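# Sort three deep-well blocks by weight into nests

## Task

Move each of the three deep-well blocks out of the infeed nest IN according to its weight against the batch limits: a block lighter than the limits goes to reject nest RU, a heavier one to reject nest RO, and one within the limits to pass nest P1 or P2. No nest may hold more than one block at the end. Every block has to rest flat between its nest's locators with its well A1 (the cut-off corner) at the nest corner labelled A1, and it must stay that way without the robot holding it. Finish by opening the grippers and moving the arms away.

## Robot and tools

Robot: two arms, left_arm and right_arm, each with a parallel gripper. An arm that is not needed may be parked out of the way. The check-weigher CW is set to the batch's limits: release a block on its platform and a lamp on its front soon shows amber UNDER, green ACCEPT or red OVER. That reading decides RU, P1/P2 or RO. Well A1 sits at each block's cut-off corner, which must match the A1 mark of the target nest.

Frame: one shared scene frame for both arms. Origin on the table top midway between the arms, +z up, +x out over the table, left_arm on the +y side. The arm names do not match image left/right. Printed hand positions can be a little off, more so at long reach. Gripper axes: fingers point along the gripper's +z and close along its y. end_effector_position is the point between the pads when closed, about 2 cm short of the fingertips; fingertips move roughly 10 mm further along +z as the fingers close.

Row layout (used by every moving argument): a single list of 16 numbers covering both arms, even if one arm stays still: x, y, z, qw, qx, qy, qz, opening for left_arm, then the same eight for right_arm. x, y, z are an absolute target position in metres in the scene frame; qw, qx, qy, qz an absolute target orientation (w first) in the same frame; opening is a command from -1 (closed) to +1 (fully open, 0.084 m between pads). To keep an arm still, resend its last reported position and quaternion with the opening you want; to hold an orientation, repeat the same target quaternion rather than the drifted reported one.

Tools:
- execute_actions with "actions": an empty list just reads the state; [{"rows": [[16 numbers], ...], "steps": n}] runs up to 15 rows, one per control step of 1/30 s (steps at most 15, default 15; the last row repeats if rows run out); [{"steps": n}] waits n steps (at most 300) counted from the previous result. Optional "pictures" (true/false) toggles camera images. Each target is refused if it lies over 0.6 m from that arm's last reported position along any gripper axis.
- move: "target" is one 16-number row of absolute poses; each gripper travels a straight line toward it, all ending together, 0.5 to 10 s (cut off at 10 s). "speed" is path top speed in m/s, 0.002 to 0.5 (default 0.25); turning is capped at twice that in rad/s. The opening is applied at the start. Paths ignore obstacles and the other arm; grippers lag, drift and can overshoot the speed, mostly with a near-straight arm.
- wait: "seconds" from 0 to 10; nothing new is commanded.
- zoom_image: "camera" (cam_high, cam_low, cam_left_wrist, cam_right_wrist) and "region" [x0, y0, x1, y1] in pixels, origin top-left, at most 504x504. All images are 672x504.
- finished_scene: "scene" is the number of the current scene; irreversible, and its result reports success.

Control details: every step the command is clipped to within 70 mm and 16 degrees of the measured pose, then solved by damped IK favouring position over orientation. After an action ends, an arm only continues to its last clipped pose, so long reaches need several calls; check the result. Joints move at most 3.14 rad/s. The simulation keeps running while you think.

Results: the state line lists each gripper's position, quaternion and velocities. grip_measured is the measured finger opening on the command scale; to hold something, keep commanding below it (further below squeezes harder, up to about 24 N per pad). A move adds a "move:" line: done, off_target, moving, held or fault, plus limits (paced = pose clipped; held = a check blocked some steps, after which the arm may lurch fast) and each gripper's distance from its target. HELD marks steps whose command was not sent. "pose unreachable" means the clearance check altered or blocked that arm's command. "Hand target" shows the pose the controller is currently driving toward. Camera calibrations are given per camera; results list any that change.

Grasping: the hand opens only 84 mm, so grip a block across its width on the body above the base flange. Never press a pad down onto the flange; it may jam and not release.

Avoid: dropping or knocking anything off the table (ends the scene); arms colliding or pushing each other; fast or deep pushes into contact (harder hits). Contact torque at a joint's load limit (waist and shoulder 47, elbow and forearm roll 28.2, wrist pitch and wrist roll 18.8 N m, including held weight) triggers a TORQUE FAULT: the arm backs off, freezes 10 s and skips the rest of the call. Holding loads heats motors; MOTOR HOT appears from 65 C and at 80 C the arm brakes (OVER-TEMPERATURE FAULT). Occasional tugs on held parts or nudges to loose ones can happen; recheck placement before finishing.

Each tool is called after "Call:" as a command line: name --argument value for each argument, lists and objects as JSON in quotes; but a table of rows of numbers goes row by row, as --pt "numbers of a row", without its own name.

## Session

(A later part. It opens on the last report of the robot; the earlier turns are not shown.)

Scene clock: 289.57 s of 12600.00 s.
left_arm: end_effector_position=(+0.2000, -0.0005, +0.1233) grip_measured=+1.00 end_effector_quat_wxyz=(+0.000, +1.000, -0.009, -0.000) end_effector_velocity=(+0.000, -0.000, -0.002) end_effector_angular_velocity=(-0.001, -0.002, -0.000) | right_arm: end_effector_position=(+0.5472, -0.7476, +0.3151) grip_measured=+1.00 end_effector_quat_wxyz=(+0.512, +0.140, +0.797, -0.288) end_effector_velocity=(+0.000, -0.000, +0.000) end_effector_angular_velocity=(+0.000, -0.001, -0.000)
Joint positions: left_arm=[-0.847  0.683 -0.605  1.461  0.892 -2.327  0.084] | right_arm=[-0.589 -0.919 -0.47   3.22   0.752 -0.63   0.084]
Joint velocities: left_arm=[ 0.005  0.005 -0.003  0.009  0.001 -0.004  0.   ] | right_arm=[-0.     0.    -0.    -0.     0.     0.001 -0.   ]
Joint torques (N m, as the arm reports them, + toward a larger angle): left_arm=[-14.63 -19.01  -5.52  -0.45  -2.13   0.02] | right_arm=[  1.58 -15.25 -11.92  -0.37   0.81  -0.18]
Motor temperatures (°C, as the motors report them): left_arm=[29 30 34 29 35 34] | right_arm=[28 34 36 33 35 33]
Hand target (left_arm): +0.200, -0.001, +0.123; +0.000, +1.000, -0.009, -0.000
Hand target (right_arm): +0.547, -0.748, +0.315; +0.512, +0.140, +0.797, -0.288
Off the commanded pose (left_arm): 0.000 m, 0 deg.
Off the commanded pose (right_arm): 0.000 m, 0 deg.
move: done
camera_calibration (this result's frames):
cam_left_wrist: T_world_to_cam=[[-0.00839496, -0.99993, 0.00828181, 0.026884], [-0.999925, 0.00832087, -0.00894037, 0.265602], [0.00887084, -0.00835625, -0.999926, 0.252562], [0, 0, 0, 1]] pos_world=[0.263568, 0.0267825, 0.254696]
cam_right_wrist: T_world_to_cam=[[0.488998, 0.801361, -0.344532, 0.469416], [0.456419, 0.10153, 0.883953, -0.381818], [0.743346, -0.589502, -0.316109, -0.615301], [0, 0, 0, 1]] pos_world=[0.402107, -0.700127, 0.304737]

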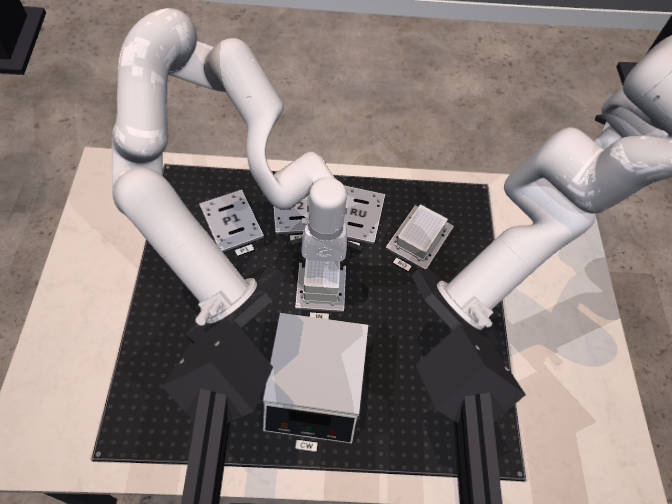

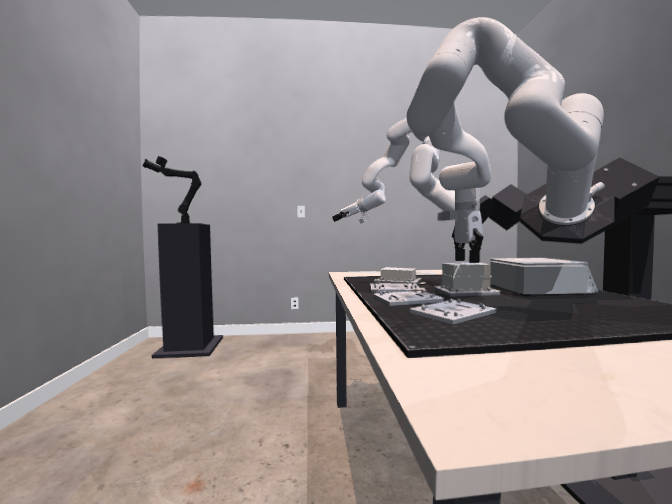

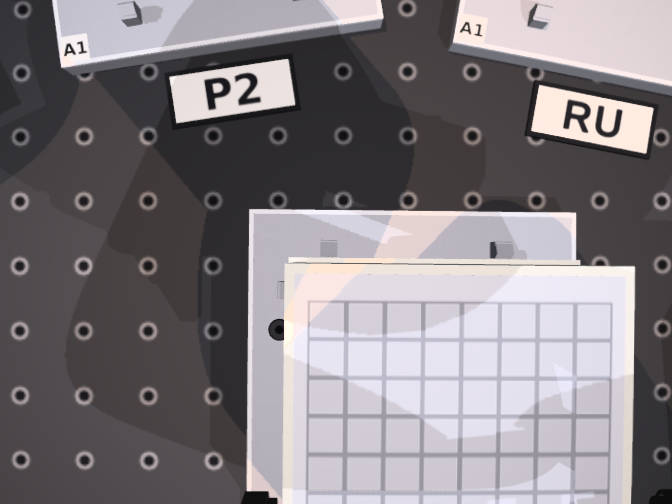

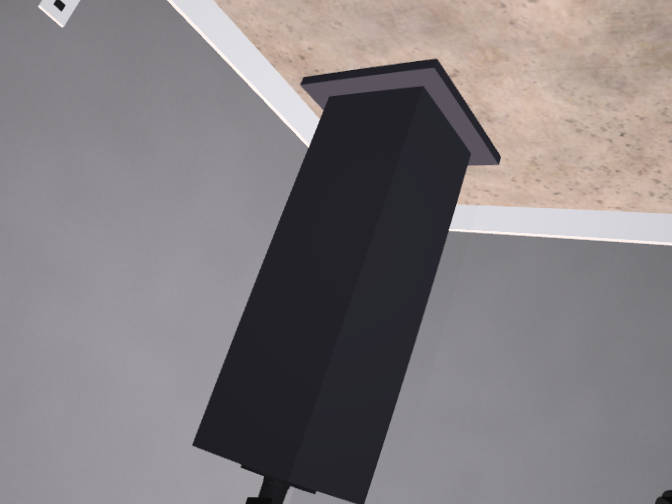

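Good. Run the sequence.

Call:
move --target '[0.20,-0.0005,0.0895,0,1,-0.009,0,1,0.5472,-0.7476,0.3151,0.512,0.140,0.797,-0.288,1]' --speed 0.015

Call:
move --target '[0.20,-0.0005,0.0895,0,1,-0.009,0,0.2,0.5472,-0.7476,0.3151,0.512,0.140,0.797,-0.288,1]'

Call:
move --target '[0.20,-0.0005,0.17,0,1,-0.009,0,0.2,0.5472,-0.7476,0.3151,0.512,0.140,0.797,-0.288,1]' --speed 0.06

Call:
move --target '[-0.04,0.0,0.155,0,1,-0.009,0,0.2,0.5472,-0.7476,0.3151,0.512,0.140,0.797,-0.288,1]' --speed 0.1

Call:
move --target '[-0.04,0.0,0.1365,0,1,-0.009,0,0.2,0.5472,-0.7476,0.3151,0.512,0.140,0.797,-0.288,1]' --speed 0.008

Call:
move --target '[-0.04,0.0,0.1365,0,1,-0.009,0,1,0.5472,-0.7476,0.3151,0.512,0.140,0.797,-0.288,1]'

Call:
wait --seconds 2.5

Scene clock: 316.30 s of 12600.00 s.
left_arm: end_effector_position=(+0.2000, -0.0006, +0.0898) grip_measured=+1.00 end_effector_quat_wxyz=(+0.000, +1.000, -0.009, -0.000) end_effector_velocity=(+0.000, -0.000, -0.002) end_effector_angular_velocity=(-0.000, -0.000, +0.000) | right_arm: end_effector_position=(+0.5472, -0.7476, +0.3151) grip_measured=+1.00 end_effector_quat_wxyz=(+0.512, +0.140, +0.797, -0.288) end_effector_velocity=(-0.000, +0.001, -0.001) end_effector_angular_velocity=(+0.002, +0.002, +0.001)
Joint positions: left_arm=[-0.751  0.768 -0.649  1.591  0.9   -2.38   0.084] | right_arm=[-0.589 -0.919 -0.47   3.22   0.752 -0.63   0.084]
Joint velocities: left_arm=[ 0.007  0.006 -0.003  0.009  0.001 -0.003  0.   ] | right_arm=[ 0.    -0.     0.     0.    -0.003 -0.     0.   ]
Joint torques (N m, as the arm reports them, + toward a larger angle): left_arm=[-15.   -19.26  -3.41  -0.51  -2.19   0.02] | right_arm=[  1.34 -15.44 -12.12  -0.46   0.66  -0.17]
Motor temperatures (°C, as the motors report them): left_arm=[29 30 33 29 35 34] | right_arm=[28 34 36 33 35 33]
Hand target (left_arm): +0.200, -0.001, +0.090; +0.000, +1.000, -0.009, -0.000
Hand target (right_arm): +0.547, -0.748, +0.315; +0.512, +0.140, +0.797, -0.288
Off the commanded pose (left_arm): 0.000 m, 0 deg.
Off the commanded pose (right_arm): 0.000 m, 0 deg.
After step 90, 21.20 s passed at rest.
move: done
camera_calibration (this result's frames):
cam_left_wrist: T_world_to_cam=[[-0.00838005, -0.99993, 0.0083794, 0.0270999], [-0.999926, 0.0083057, -0.00886871, 0.265275], [0.00879849, -0.0084531, -0.999926, 0.219115], [0, 0, 0, 1]] pos_world=[0.263554, 0.026747, 0.221224]
cam_right_wrist: T_world_to_cam=[[0.488998, 0.801361, -0.344532, 0.469416], [0.456419, 0.10153, 0.883953, -0.381819], [0.743345, -0.589502, -0.316109, -0.6153], [0, 0, 0, 1]] pos_world=[0.402107, -0.700127, 0.304737]

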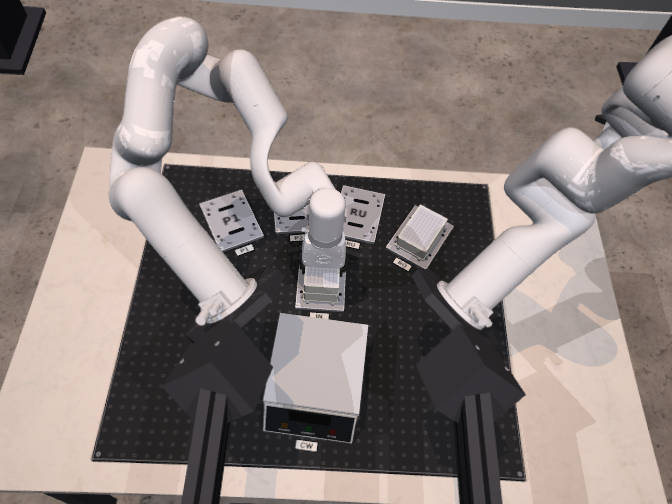

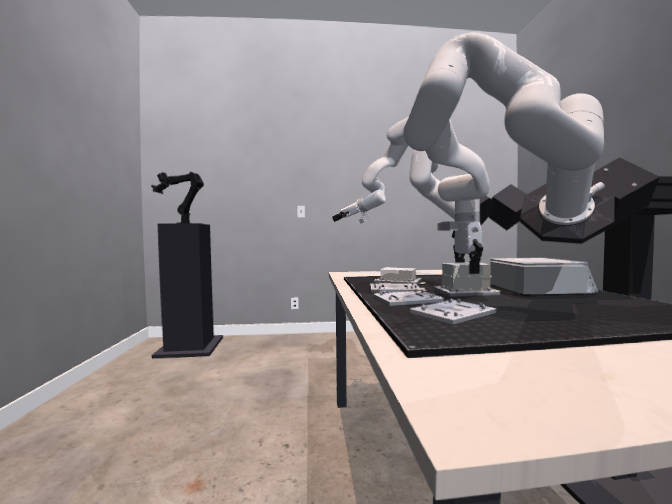

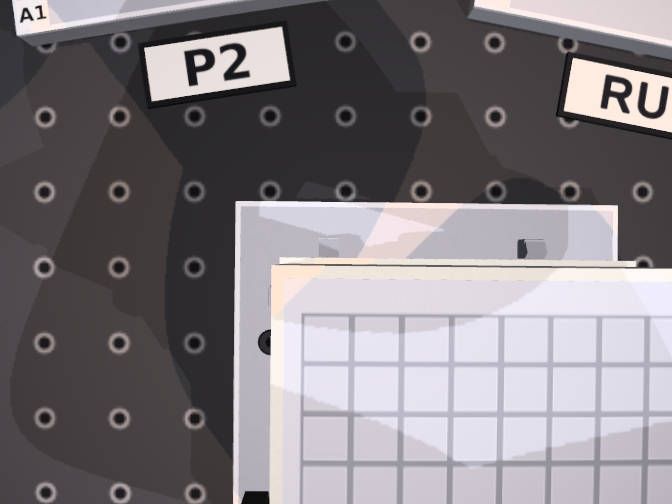

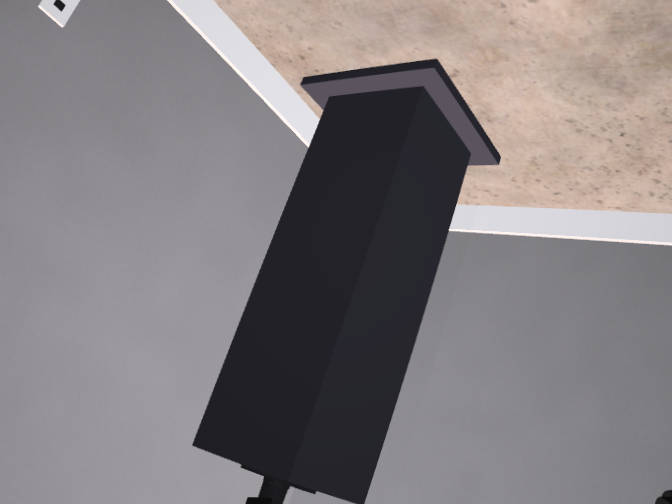

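Scene clock: 317.00 s of 12600.00 s.
left_arm: end_effector_position=(+0.2000, -0.0006, +0.0897) grip_measured=+0.96 end_effector_quat_wxyz=(+0.000, +1.000, -0.009, +0.000) end_effector_velocity=(-0.000, +0.000, -0.000) end_effector_angular_velocity=(-0.000, +0.001, +0.001) | right_arm: end_effector_position=(+0.5472, -0.7476, +0.3151) grip_measured=+1.00 end_effector_quat_wxyz=(+0.512, +0.140, +0.797, -0.288) end_effector_velocity=(-0.000, +0.000, -0.000) end_effector_angular_velocity=(+0.000, +0.001, +0.000)
Joint positions: left_arm=[-0.75   0.768 -0.649  1.591  0.9   -2.38   0.083] | right_arm=[-0.589 -0.919 -0.47   3.22   0.752 -0.63   0.084]
Joint velocities: left_arm=[ 0.001  0.     0.     0.001 -0.001 -0.001  0.   ] | right_arm=[-0.001 -0.    -0.    -0.001 -0.001  0.     0.   ]
Joint torques (N m, as the arm reports them, + toward a larger angle): left_arm=[-13.02 -16.37  -3.98  -0.3   -1.32   0.03] | right_arm=[  1.19 -14.85 -12.08  -0.87   0.73  -0.33]
Motor temperatures (°C, as the motors report them): left_arm=[29 30 33 29 35 34] | right_arm=[28 34 36 33 35 33]
Hand target (left_arm): +0.200, -0.001, +0.090; +0.000, +1.000, -0.009, -0.000
Hand target (right_arm): +0.547, -0.748, +0.315; +0.512, +0.140, +0.797, -0.288
Off the commanded pose (left_arm): 0.000 m, 0 deg.
Off the commanded pose (right_arm): 0.000 m, 0 deg.
move: done
camera_calibration (this result's frames):
cam_left_wrist: T_world_to_cam=[[-0.00839564, -0.999927, 0.00867123, 0.0270294], [-0.999924, 0.00831634, -0.00914109, 0.265338], [0.00906831, -0.00874731, -0.999921, 0.218963], [0, 0, 0, 1]] pos_world=[0.263559, 0.0267361, 0.221136]
cam_right_wrist: T_world_to_cam=[[0.488998, 0.801361, -0.344532, 0.469416], [0.456419, 0.10153, 0.883953, -0.381819], [0.743345, -0.589502, -0.316109, -0.6153], [0, 0, 0, 1]] pos_world=[0.402107, -0.700127, 0.304737]

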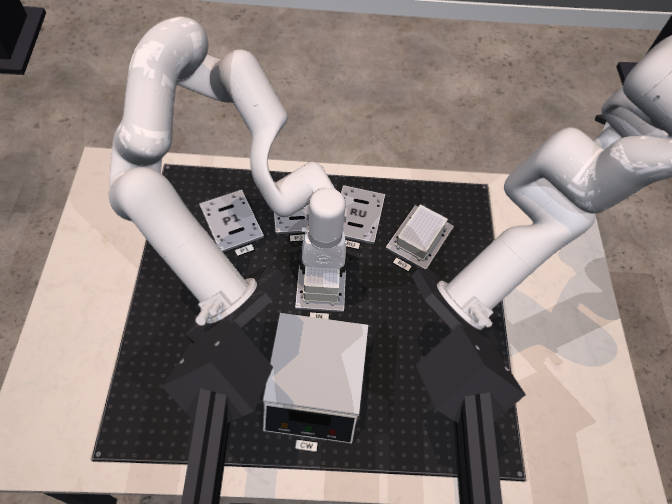

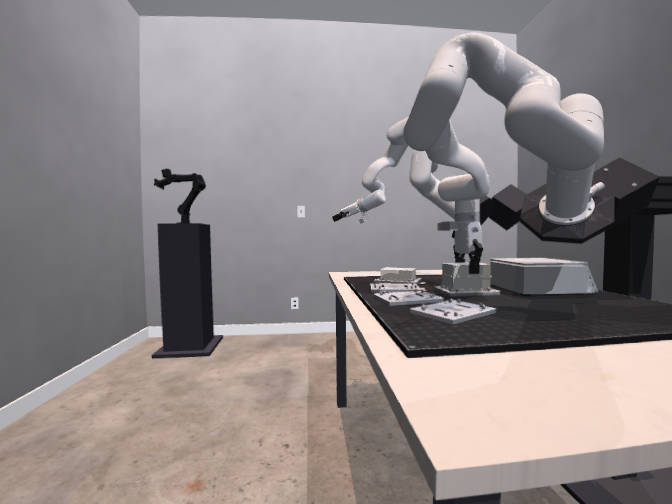

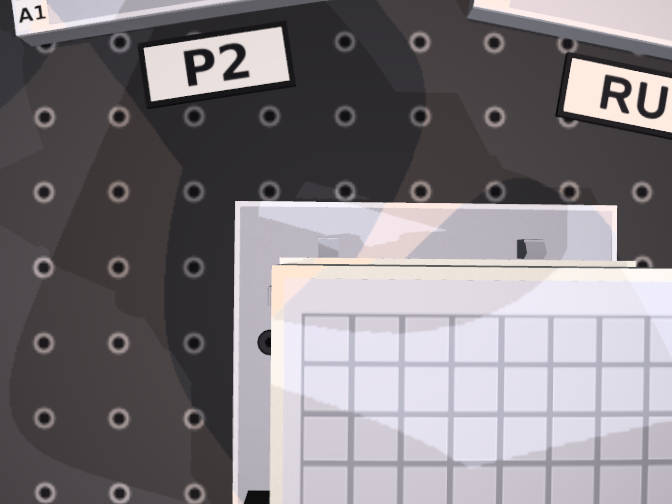

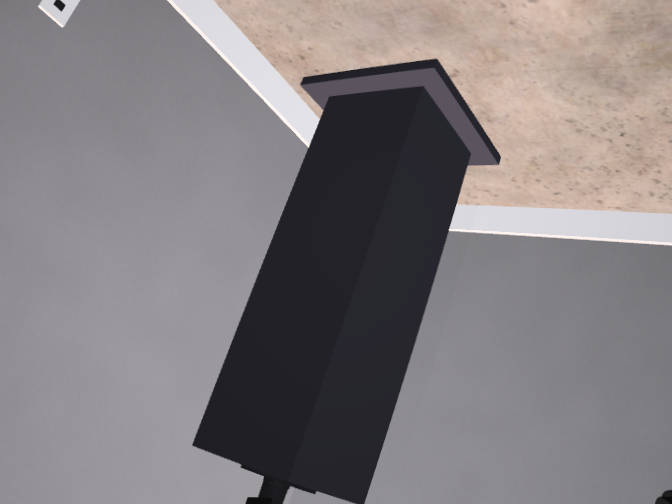

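Scene clock: 318.80 s of 12600.00 s.
left_arm: end_effector_position=(+0.2000, -0.0003, +0.1696) grip_measured=+0.96 end_effector_quat_wxyz=(-0.000, +1.000, -0.009, +0.000) end_effector_velocity=(+0.000, +0.001, +0.002) end_effector_angular_velocity=(+0.002, +0.000, -0.001) | right_arm: end_effector_position=(+0.5472, -0.7476, +0.3151) grip_measured=+1.00 end_effector_quat_wxyz=(+0.512, +0.140, +0.797, -0.288) end_effector_velocity=(+0.000, -0.000, +0.000) end_effector_angular_velocity=(-0.001, -0.001, +0.000)
Joint positions: left_arm=[-0.983  0.567 -0.561  1.269  0.902 -2.235  0.083] | right_arm=[-0.589 -0.919 -0.47   3.22   0.752 -0.63   0.084]
Joint velocities: left_arm=[-0.006 -0.006  0.002 -0.011  0.003  0.007  0.   ] | right_arm=[ 0.     0.     0.    -0.001  0.002  0.     0.   ]
Joint torques (N m, as the arm reports them, + toward a larger angle): left_arm=[-14.13 -18.8   -8.54  -0.45  -2.22   0.1 ] | right_arm=[  1.92 -16.03 -12.16  -0.48   0.89  -0.47]
Motor temperatures (°C, as the motors report them): left_arm=[29 30 33 29 35 34] | right_arm=[28 34 36 33 35 33]
Hand target (left_arm): +0.200, -0.000, +0.170; -0.000, +1.000, -0.009, +0.000
Hand target (right_arm): +0.547, -0.748, +0.315; +0.512, +0.140, +0.797, -0.288
Off the commanded pose (left_arm): 0.001 m, 0 deg.
Off the commanded pose (right_arm): 0.000 m, 0 deg.
move: done
camera_calibration (this result's frames):
cam_left_wrist: T_world_to_cam=[[-0.00834395, -0.999937, 0.00753687, 0.0268969], [-0.999921, 0.00827269, -0.00943727, 0.266073], [0.00937432, -0.00761502, -0.999927, 0.298762], [0, 0, 0, 1]] pos_world=[0.263476, 0.0269691, 0.301048]
cam_right_wrist: T_world_to_cam=[[0.488998, 0.801361, -0.344532, 0.469416], [0.456419, 0.10153, 0.883953, -0.381818], [0.743346, -0.589502, -0.316109, -0.6153], [0, 0, 0, 1]] pos_world=[0.402107, -0.700127, 0.304737]

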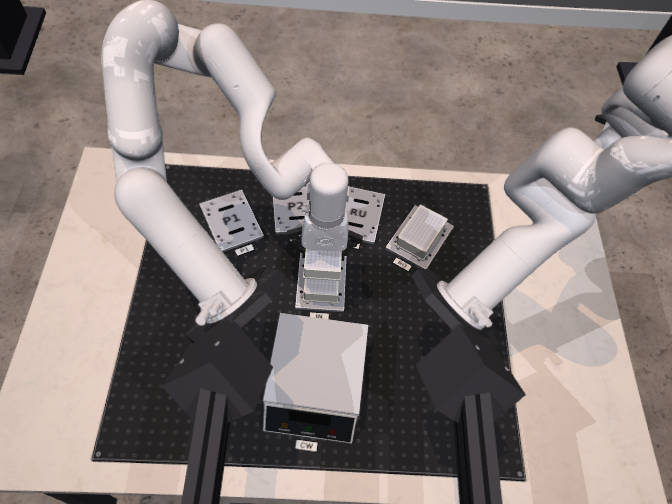

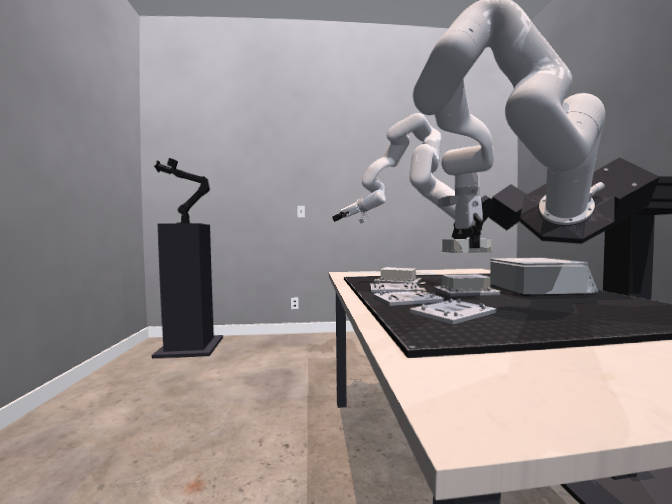

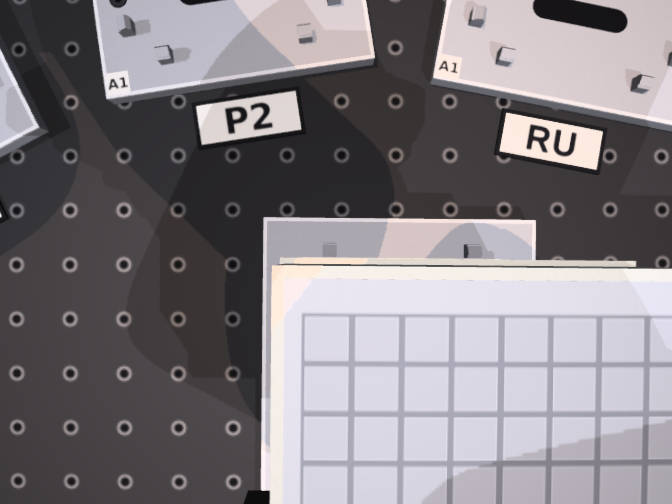

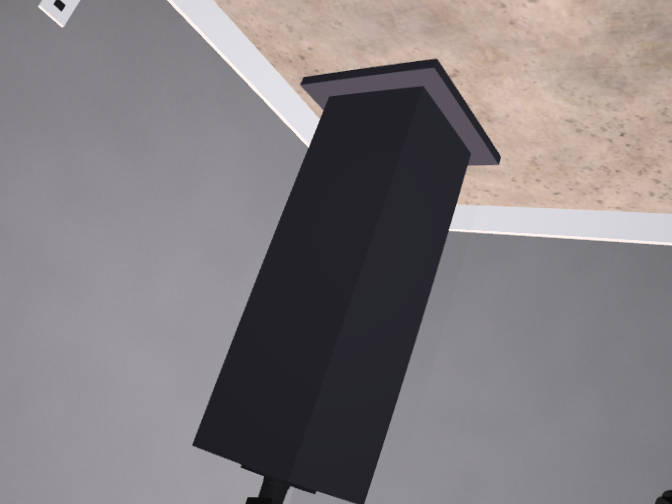

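Scene clock: 321.77 s of 12600.00 s.
left_arm: end_effector_position=(-0.0392, +0.0008, +0.1543) grip_measured=+0.96 end_effector_quat_wxyz=(+0.000, +1.000, -0.009, +0.000) end_effector_velocity=(-0.002, +0.000, +0.000) end_effector_angular_velocity=(+0.005, -0.003, -0.001) | right_arm: end_effector_position=(+0.5472, -0.7476, +0.3151) grip_measured=+1.00 end_effector_quat_wxyz=(+0.512, +0.140, +0.797, -0.288) end_effector_velocity=(+0.001, +0.000, +0.000) end_effector_angular_velocity=(-0.001, -0.001, +0.002)
Joint positions: left_arm=[-1.681  1.113 -0.658  0.916  0.56  -2.688  0.083] | right_arm=[-0.589 -0.919 -0.47   3.22   0.752 -0.63   0.084]
Joint velocities: left_arm=[-0.015  0.004 -0.004 -0.024 -0.     0.013 -0.   ] | right_arm=[ 0.002  0.    -0.    -0.001  0.    -0.001  0.   ]
Joint torques (N m, as the arm reports them, + toward a larger angle): left_arm=[ -8.05 -28.26 -12.3   -0.49  -2.15   0.08] | right_arm=[  1.87 -15.73 -12.18  -0.54   1.    -0.41]
Motor temperatures (°C, as the motors report them): left_arm=[29 30 33 29 35 34] | right_arm=[28 34 36 33 35 33]
Hand target (left_arm): -0.039, +0.001, +0.154; -0.000, +1.000, -0.009, +0.000
Hand target (right_arm): +0.547, -0.748, +0.315; +0.512, +0.140, +0.797, -0.288
Off the commanded pose (left_arm): 0.001 m, 0 deg.
Off the commanded pose (right_arm): 0.000 m, 0 deg.
move: done
camera_calibration (this result's frames):
cam_left_wrist: T_world_to_cam=[[-0.00793917, -0.999933, 0.00837177, 0.0259174], [-0.999928, 0.00786301, -0.00909112, 0.0267046], [0.00902468, -0.00844334, -0.999924, 0.285782], [0, 0, 0, 1]] pos_world=[0.0243293, 0.0281187, 0.285786]
cam_right_wrist: T_world_to_cam=[[0.488998, 0.801361, -0.344532, 0.469416], [0.456419, 0.10153, 0.883953, -0.381818], [0.743345, -0.589502, -0.316109, -0.6153], [0, 0, 0, 1]] pos_world=[0.402107, -0.700127, 0.304737]

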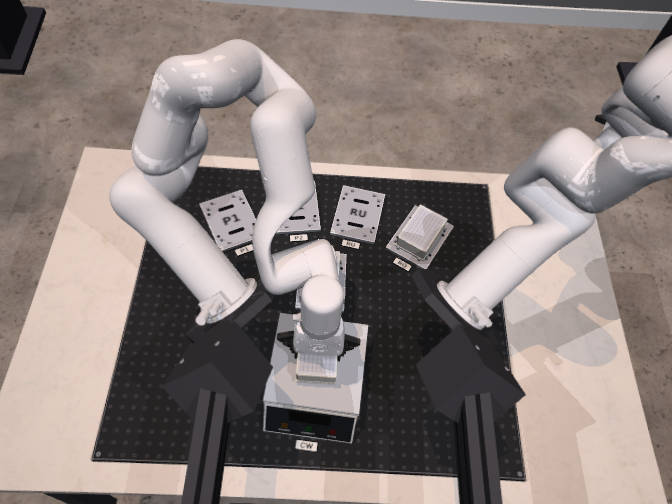

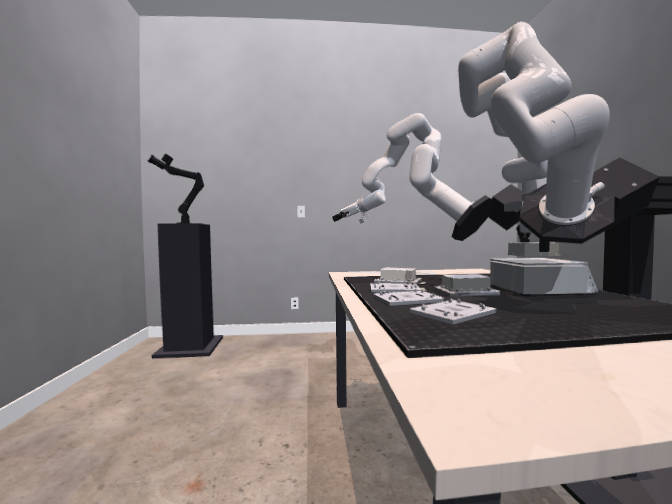

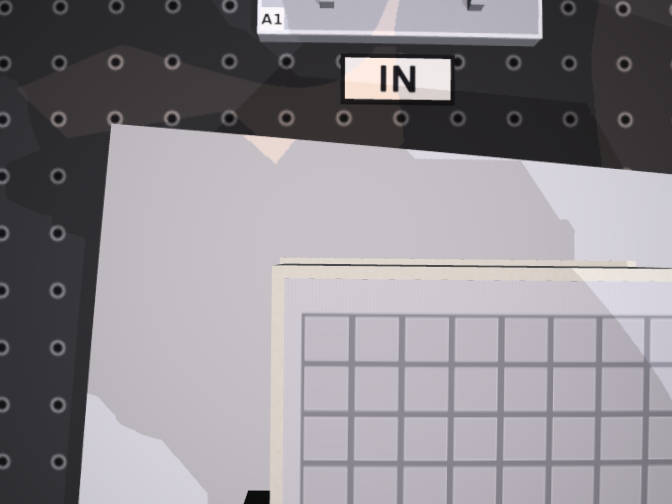

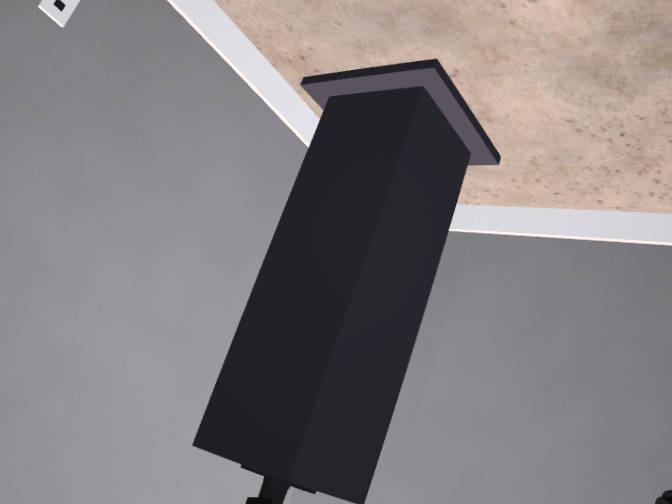

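Scene clock: 324.23 s of 12600.00 s.
left_arm: end_effector_position=(-0.0401, -0.0002, +0.1369) grip_measured=+0.96 end_effector_quat_wxyz=(+0.000, +1.000, -0.009, -0.000) end_effector_velocity=(-0.000, -0.004, -0.000) end_effector_angular_velocity=(-0.007, +0.002, +0.002) | right_arm: end_effector_position=(+0.5472, -0.7476, +0.3151) grip_measured=+1.00 end_effector_quat_wxyz=(+0.512, +0.140, +0.797, -0.288) end_effector_velocity=(+0.000, -0.000, +0.000) end_effector_angular_velocity=(-0.001, -0.001, -0.001)
Joint positions: left_arm=[-1.627  1.172 -0.686  1.027  0.562 -2.762  0.083] | right_arm=[-0.589 -0.919 -0.47   3.22   0.752 -0.63   0.084]
Joint velocities: left_arm=[ 0.007  0.005 -0.008  0.016 -0.001 -0.011  0.   ] | right_arm=[ 0.    -0.     0.     0.001  0.002 -0.    -0.   ]
Joint torques (N m, as the arm reports them, + toward a larger angle): left_arm=[ -8.23 -27.38 -10.67  -0.32  -1.99   0.02] | right_arm=[  0.94 -15.01 -12.17  -0.84   0.94  -0.07]
Motor temperatures (°C, as the motors report them): left_arm=[29 30 33 29 35 34] | right_arm=[28 34 36 33 35 33]
Hand target (left_arm): -0.040, -0.000, +0.137; +0.000, +1.000, -0.009, -0.000
Hand target (right_arm): +0.547, -0.748, +0.315; +0.512, +0.140, +0.797, -0.288
Off the commanded pose (left_arm): 0.000 m, 0 deg.
Off the commanded pose (right_arm): 0.000 m, 0 deg.
move: done
camera_calibration (this result's frames):
cam_left_wrist: T_world_to_cam=[[-0.00831377, -0.999929, 0.00857619, 0.0250884], [-0.999928, 0.00823925, -0.0086881, 0.0256495], [0.00861682, -0.00864781, -0.999925, 0.268309], [0, 0, 0, 1]] pos_world=[0.0235443, 0.0271956, 0.268297]
cam_right_wrist: T_world_to_cam=[[0.488998, 0.801361, -0.344532, 0.469416], [0.456419, 0.101529, 0.883953, -0.381819], [0.743345, -0.589502, -0.316109, -0.6153], [0, 0, 0, 1]] pos_world=[0.402107, -0.700127, 0.304737]

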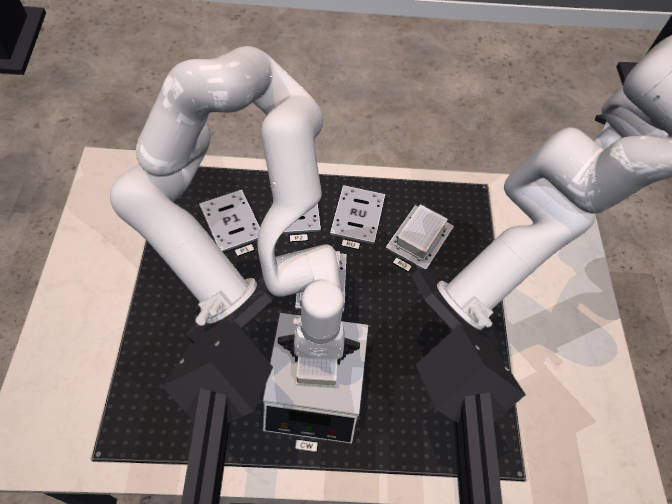

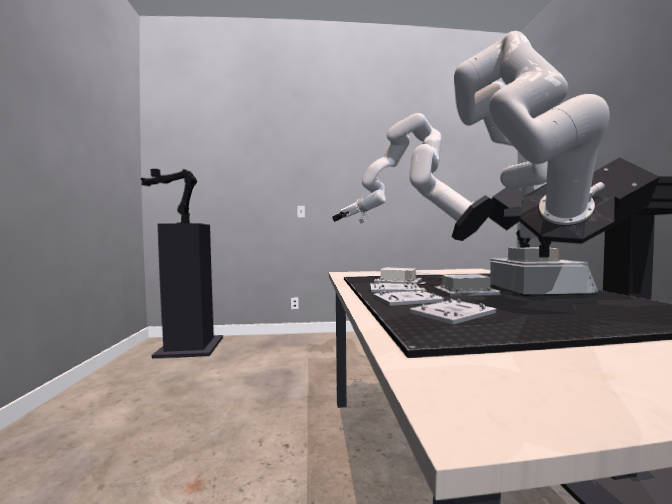

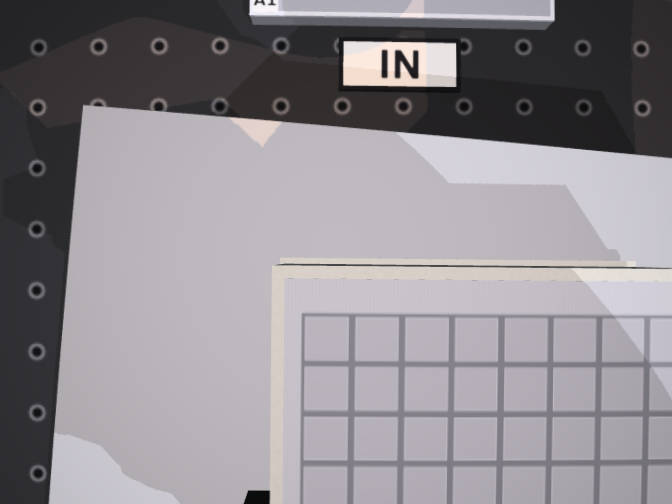

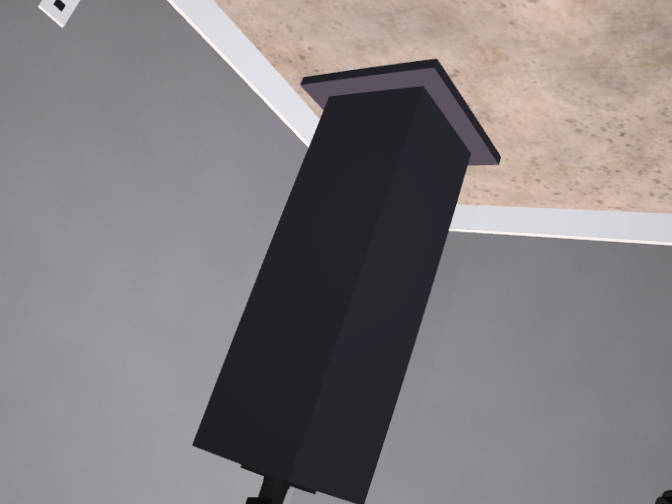

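Scene clock: 324.93 s of 12600.00 s.
left_arm: end_effector_position=(-0.0400, -0.0000, +0.1365) grip_measured=+1.00 end_effector_quat_wxyz=(+0.000, +1.000, -0.009, -0.000) end_effector_velocity=(+0.000, +0.000, -0.000) end_effector_angular_velocity=(-0.000, -0.003, -0.002) | right_arm: end_effector_position=(+0.5472, -0.7476, +0.3151) grip_measured=+1.00 end_effector_quat_wxyz=(+0.512, +0.140, +0.797, -0.288) end_effector_velocity=(-0.000, -0.000, -0.000) end_effector_angular_velocity=(+0.000, +0.001, -0.000)
Joint positions: left_arm=[-1.626  1.173 -0.686  1.028  0.563 -2.763  0.084] | right_arm=[-0.589 -0.919 -0.47   3.22   0.752 -0.63   0.084]
Joint velocities: left_arm=[-0.001  0.001 -0.     0.001  0.002  0.     0.   ] | right_arm=[-0.001  0.    -0.    -0.001 -0.001  0.001 -0.   ]
Joint torques (N m, as the arm reports them, + toward a larger angle): left_arm=[ -8.17 -27.71 -10.59  -0.43  -2.23  -0.07] | right_arm=[  1.55 -14.8  -12.11  -0.81   1.02  -0.21]
Motor temperatures (°C, as the motors report them): left_arm=[29 30 33 29 35 34] | right_arm=[28 34 36 33 35 33]
Hand target (left_arm): -0.040, -0.000, +0.137; -0.000, +1.000, -0.009, -0.000
Hand target (right_arm): +0.547, -0.748, +0.315; +0.512, +0.140, +0.797, -0.288
Off the commanded pose (left_arm): 0.000 m, 0 deg.
Off the commanded pose (right_arm): 0.000 m, 0 deg.
move: done
camera_calibration (this result's frames):
cam_left_wrist: T_world_to_cam=[[-0.00836663, -0.999932, 0.00818201, 0.0253021], [-0.999924, 0.00829234, -0.00907245, 0.0257537], [0.00900398, -0.00825729, -0.999925, 0.267954], [0, 0, 0, 1]] pos_world=[0.0235508, 0.0272994, 0.267961]
cam_right_wrist: T_world_to_cam=[[0.488998, 0.801361, -0.344532, 0.469416], [0.456419, 0.10153, 0.883953, -0.381818], [0.743345, -0.589502, -0.316109, -0.615301], [0, 0, 0, 1]] pos_world=[0.402107, -0.700127, 0.304737]

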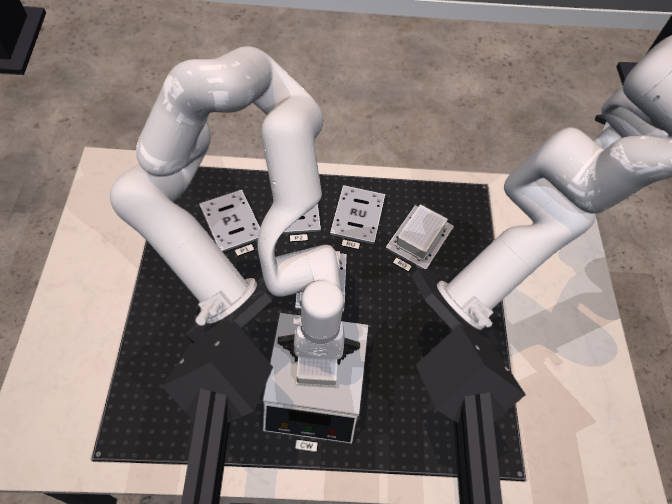

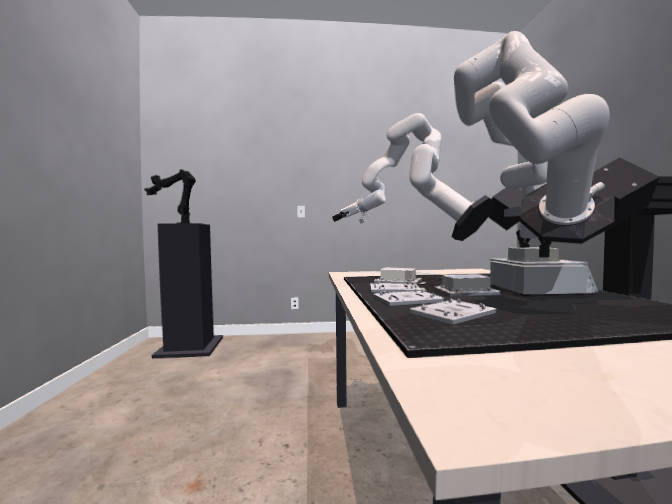

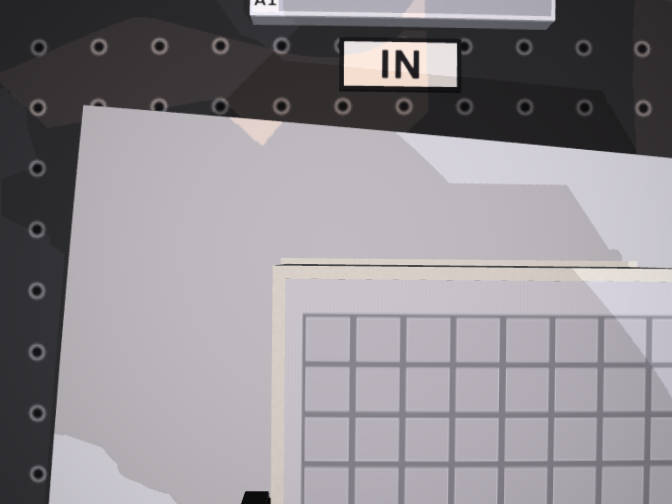

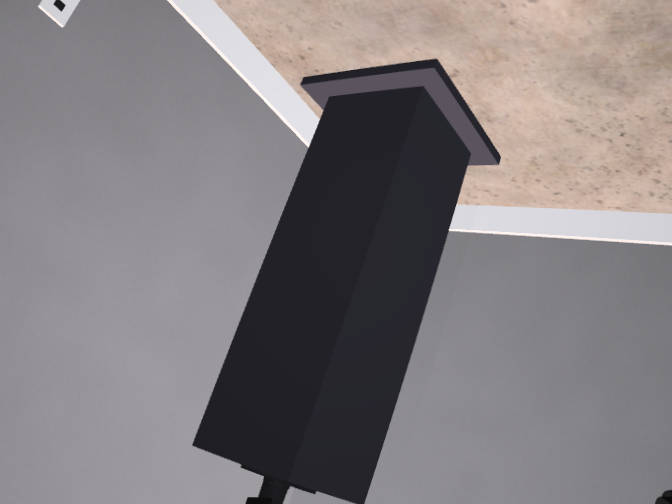

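Scene clock: 327.43 s of 12600.00 s.
left_arm: end_effector_position=(-0.0400, -0.0000, +0.1365) grip_measured=+1.00 end_effector_quat_wxyz=(-0.000, +1.000, -0.009, -0.000) end_effector_velocity=(-0.000, -0.000, +0.000) end_effector_angular_velocity=(+0.000, +0.002, +0.002) | right_arm: end_effector_position=(+0.5472, -0.7476, +0.3151) grip_measured=+1.00 end_effector_quat_wxyz=(+0.512, +0.140, +0.797, -0.288) end_effector_velocity=(-0.000, -0.000, -0.000) end_effector_angular_velocity=(+0.001, -0.000, -0.002)
Joint positions: left_arm=[-1.626  1.173 -0.686  1.028  0.563 -2.763  0.084] | right_arm=[-0.589 -0.919 -0.47   3.22   0.752 -0.63   0.084]
Joint velocities: left_arm=[ 0.002 -0.    -0.001  0.    -0.    -0.    -0.   ] | right_arm=[-0.001 -0.    -0.     0.002 -0.     0.     0.   ]
Joint torques (N m, as the arm reports them, + toward a larger angle): left_arm=[ -8.27 -27.97 -10.79  -0.46  -2.15   0.07] | right_arm=[  2.09 -15.17 -12.14  -0.59   0.85  -0.29]
Motor temperatures (°C, as the motors report them): left_arm=[29 30 33 29 35 34] | right_arm=[28 34 36 33 35 33]
Hand target (left_arm): -0.040, -0.000, +0.137; -0.000, +1.000, -0.009, -0.000
Hand target (right_arm): +0.547, -0.748, +0.315; +0.512, +0.140, +0.797, -0.288
Off the commanded pose (left_arm): 0.000 m, 0 deg.
Off the commanded pose (right_arm): 0.000 m, 0 deg.
Steps of this call (steps 1 to 75: nothing new was sent). Readings (end_effector_position):
1: left_arm (-0.0400, -0.0000, +0.1365) | right_arm (+0.5472, -0.7476, +0.3151)
2: left_arm (-0.0400, -0.0000, +0.1365) | right_arm (+0.5472, -0.7476, +0.3151)
4: left_arm (-0.0400, -0.0000, +0.1365) | right_arm (+0.5472, -0.7476, +0.3151)
8: left_arm (-0.0400, -0.0000, +0.1365) | right_arm (+0.5472, -0.7476, +0.3151)
75: the state above
camera_calibration (this result's frames):
cam_left_wrist: T_world_to_cam=[[-0.00836906, -0.999932, 0.00816936, 0.0253107], [-0.999924, 0.00829486, -0.00907431, 0.025753], [0.00900592, -0.00824469, -0.999925, 0.267939], [0, 0, 0, 1]] pos_world=[0.0235499, 0.0273044, 0.267946]
cam_right_wrist: T_world_to_cam=[[0.488998, 0.801361, -0.344532, 0.469416], [0.456419, 0.10153, 0.883953, -0.381818], [0.743345, -0.589502, -0.316109, -0.6153], [0, 0, 0, 1]] pos_world=[0.402107, -0.700127, 0.304737]

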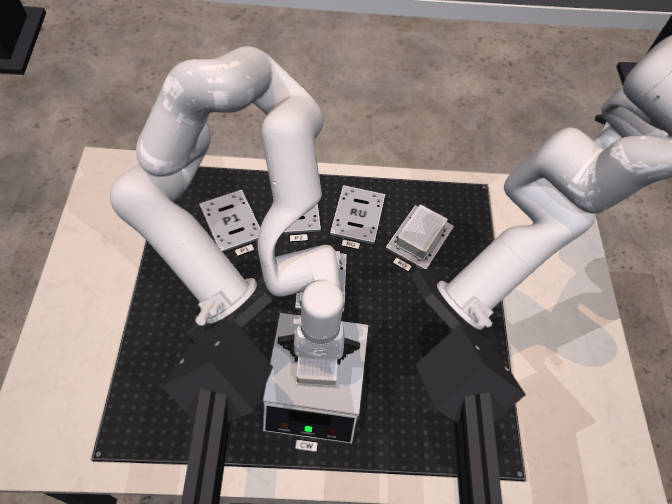

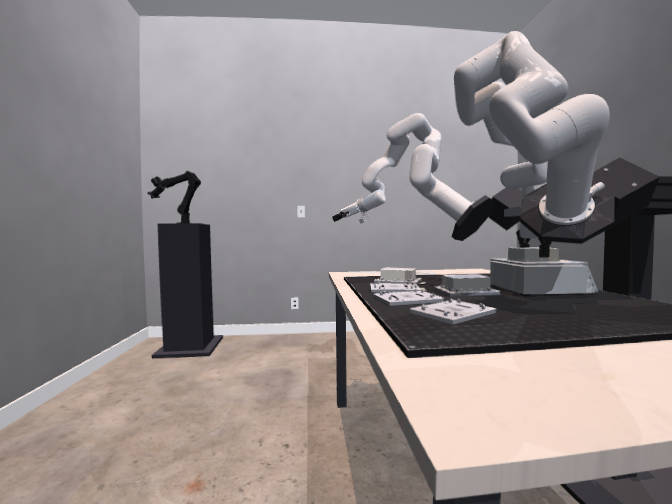

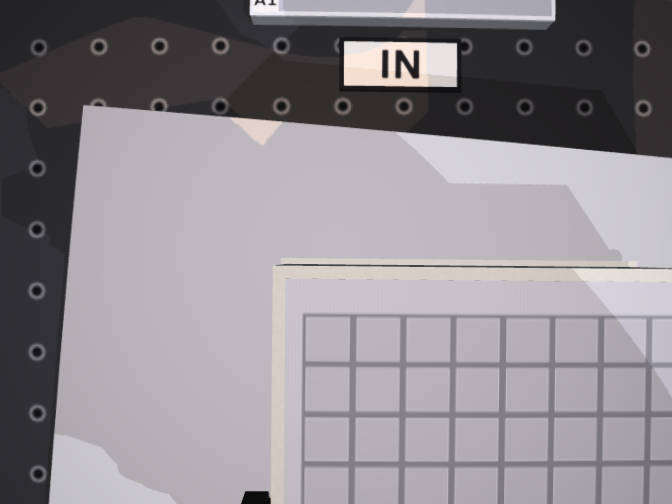

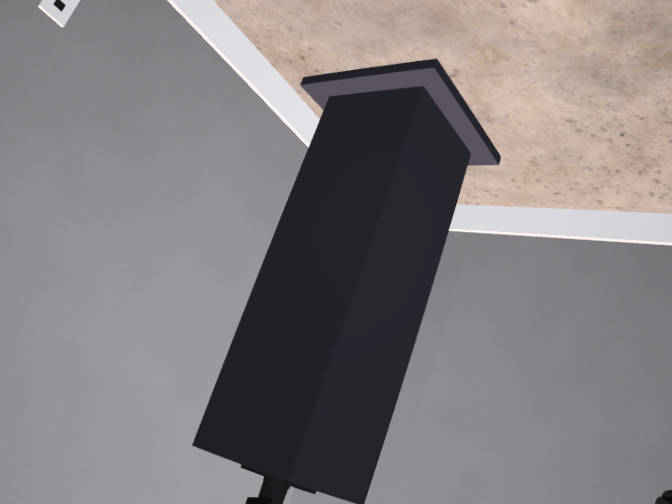

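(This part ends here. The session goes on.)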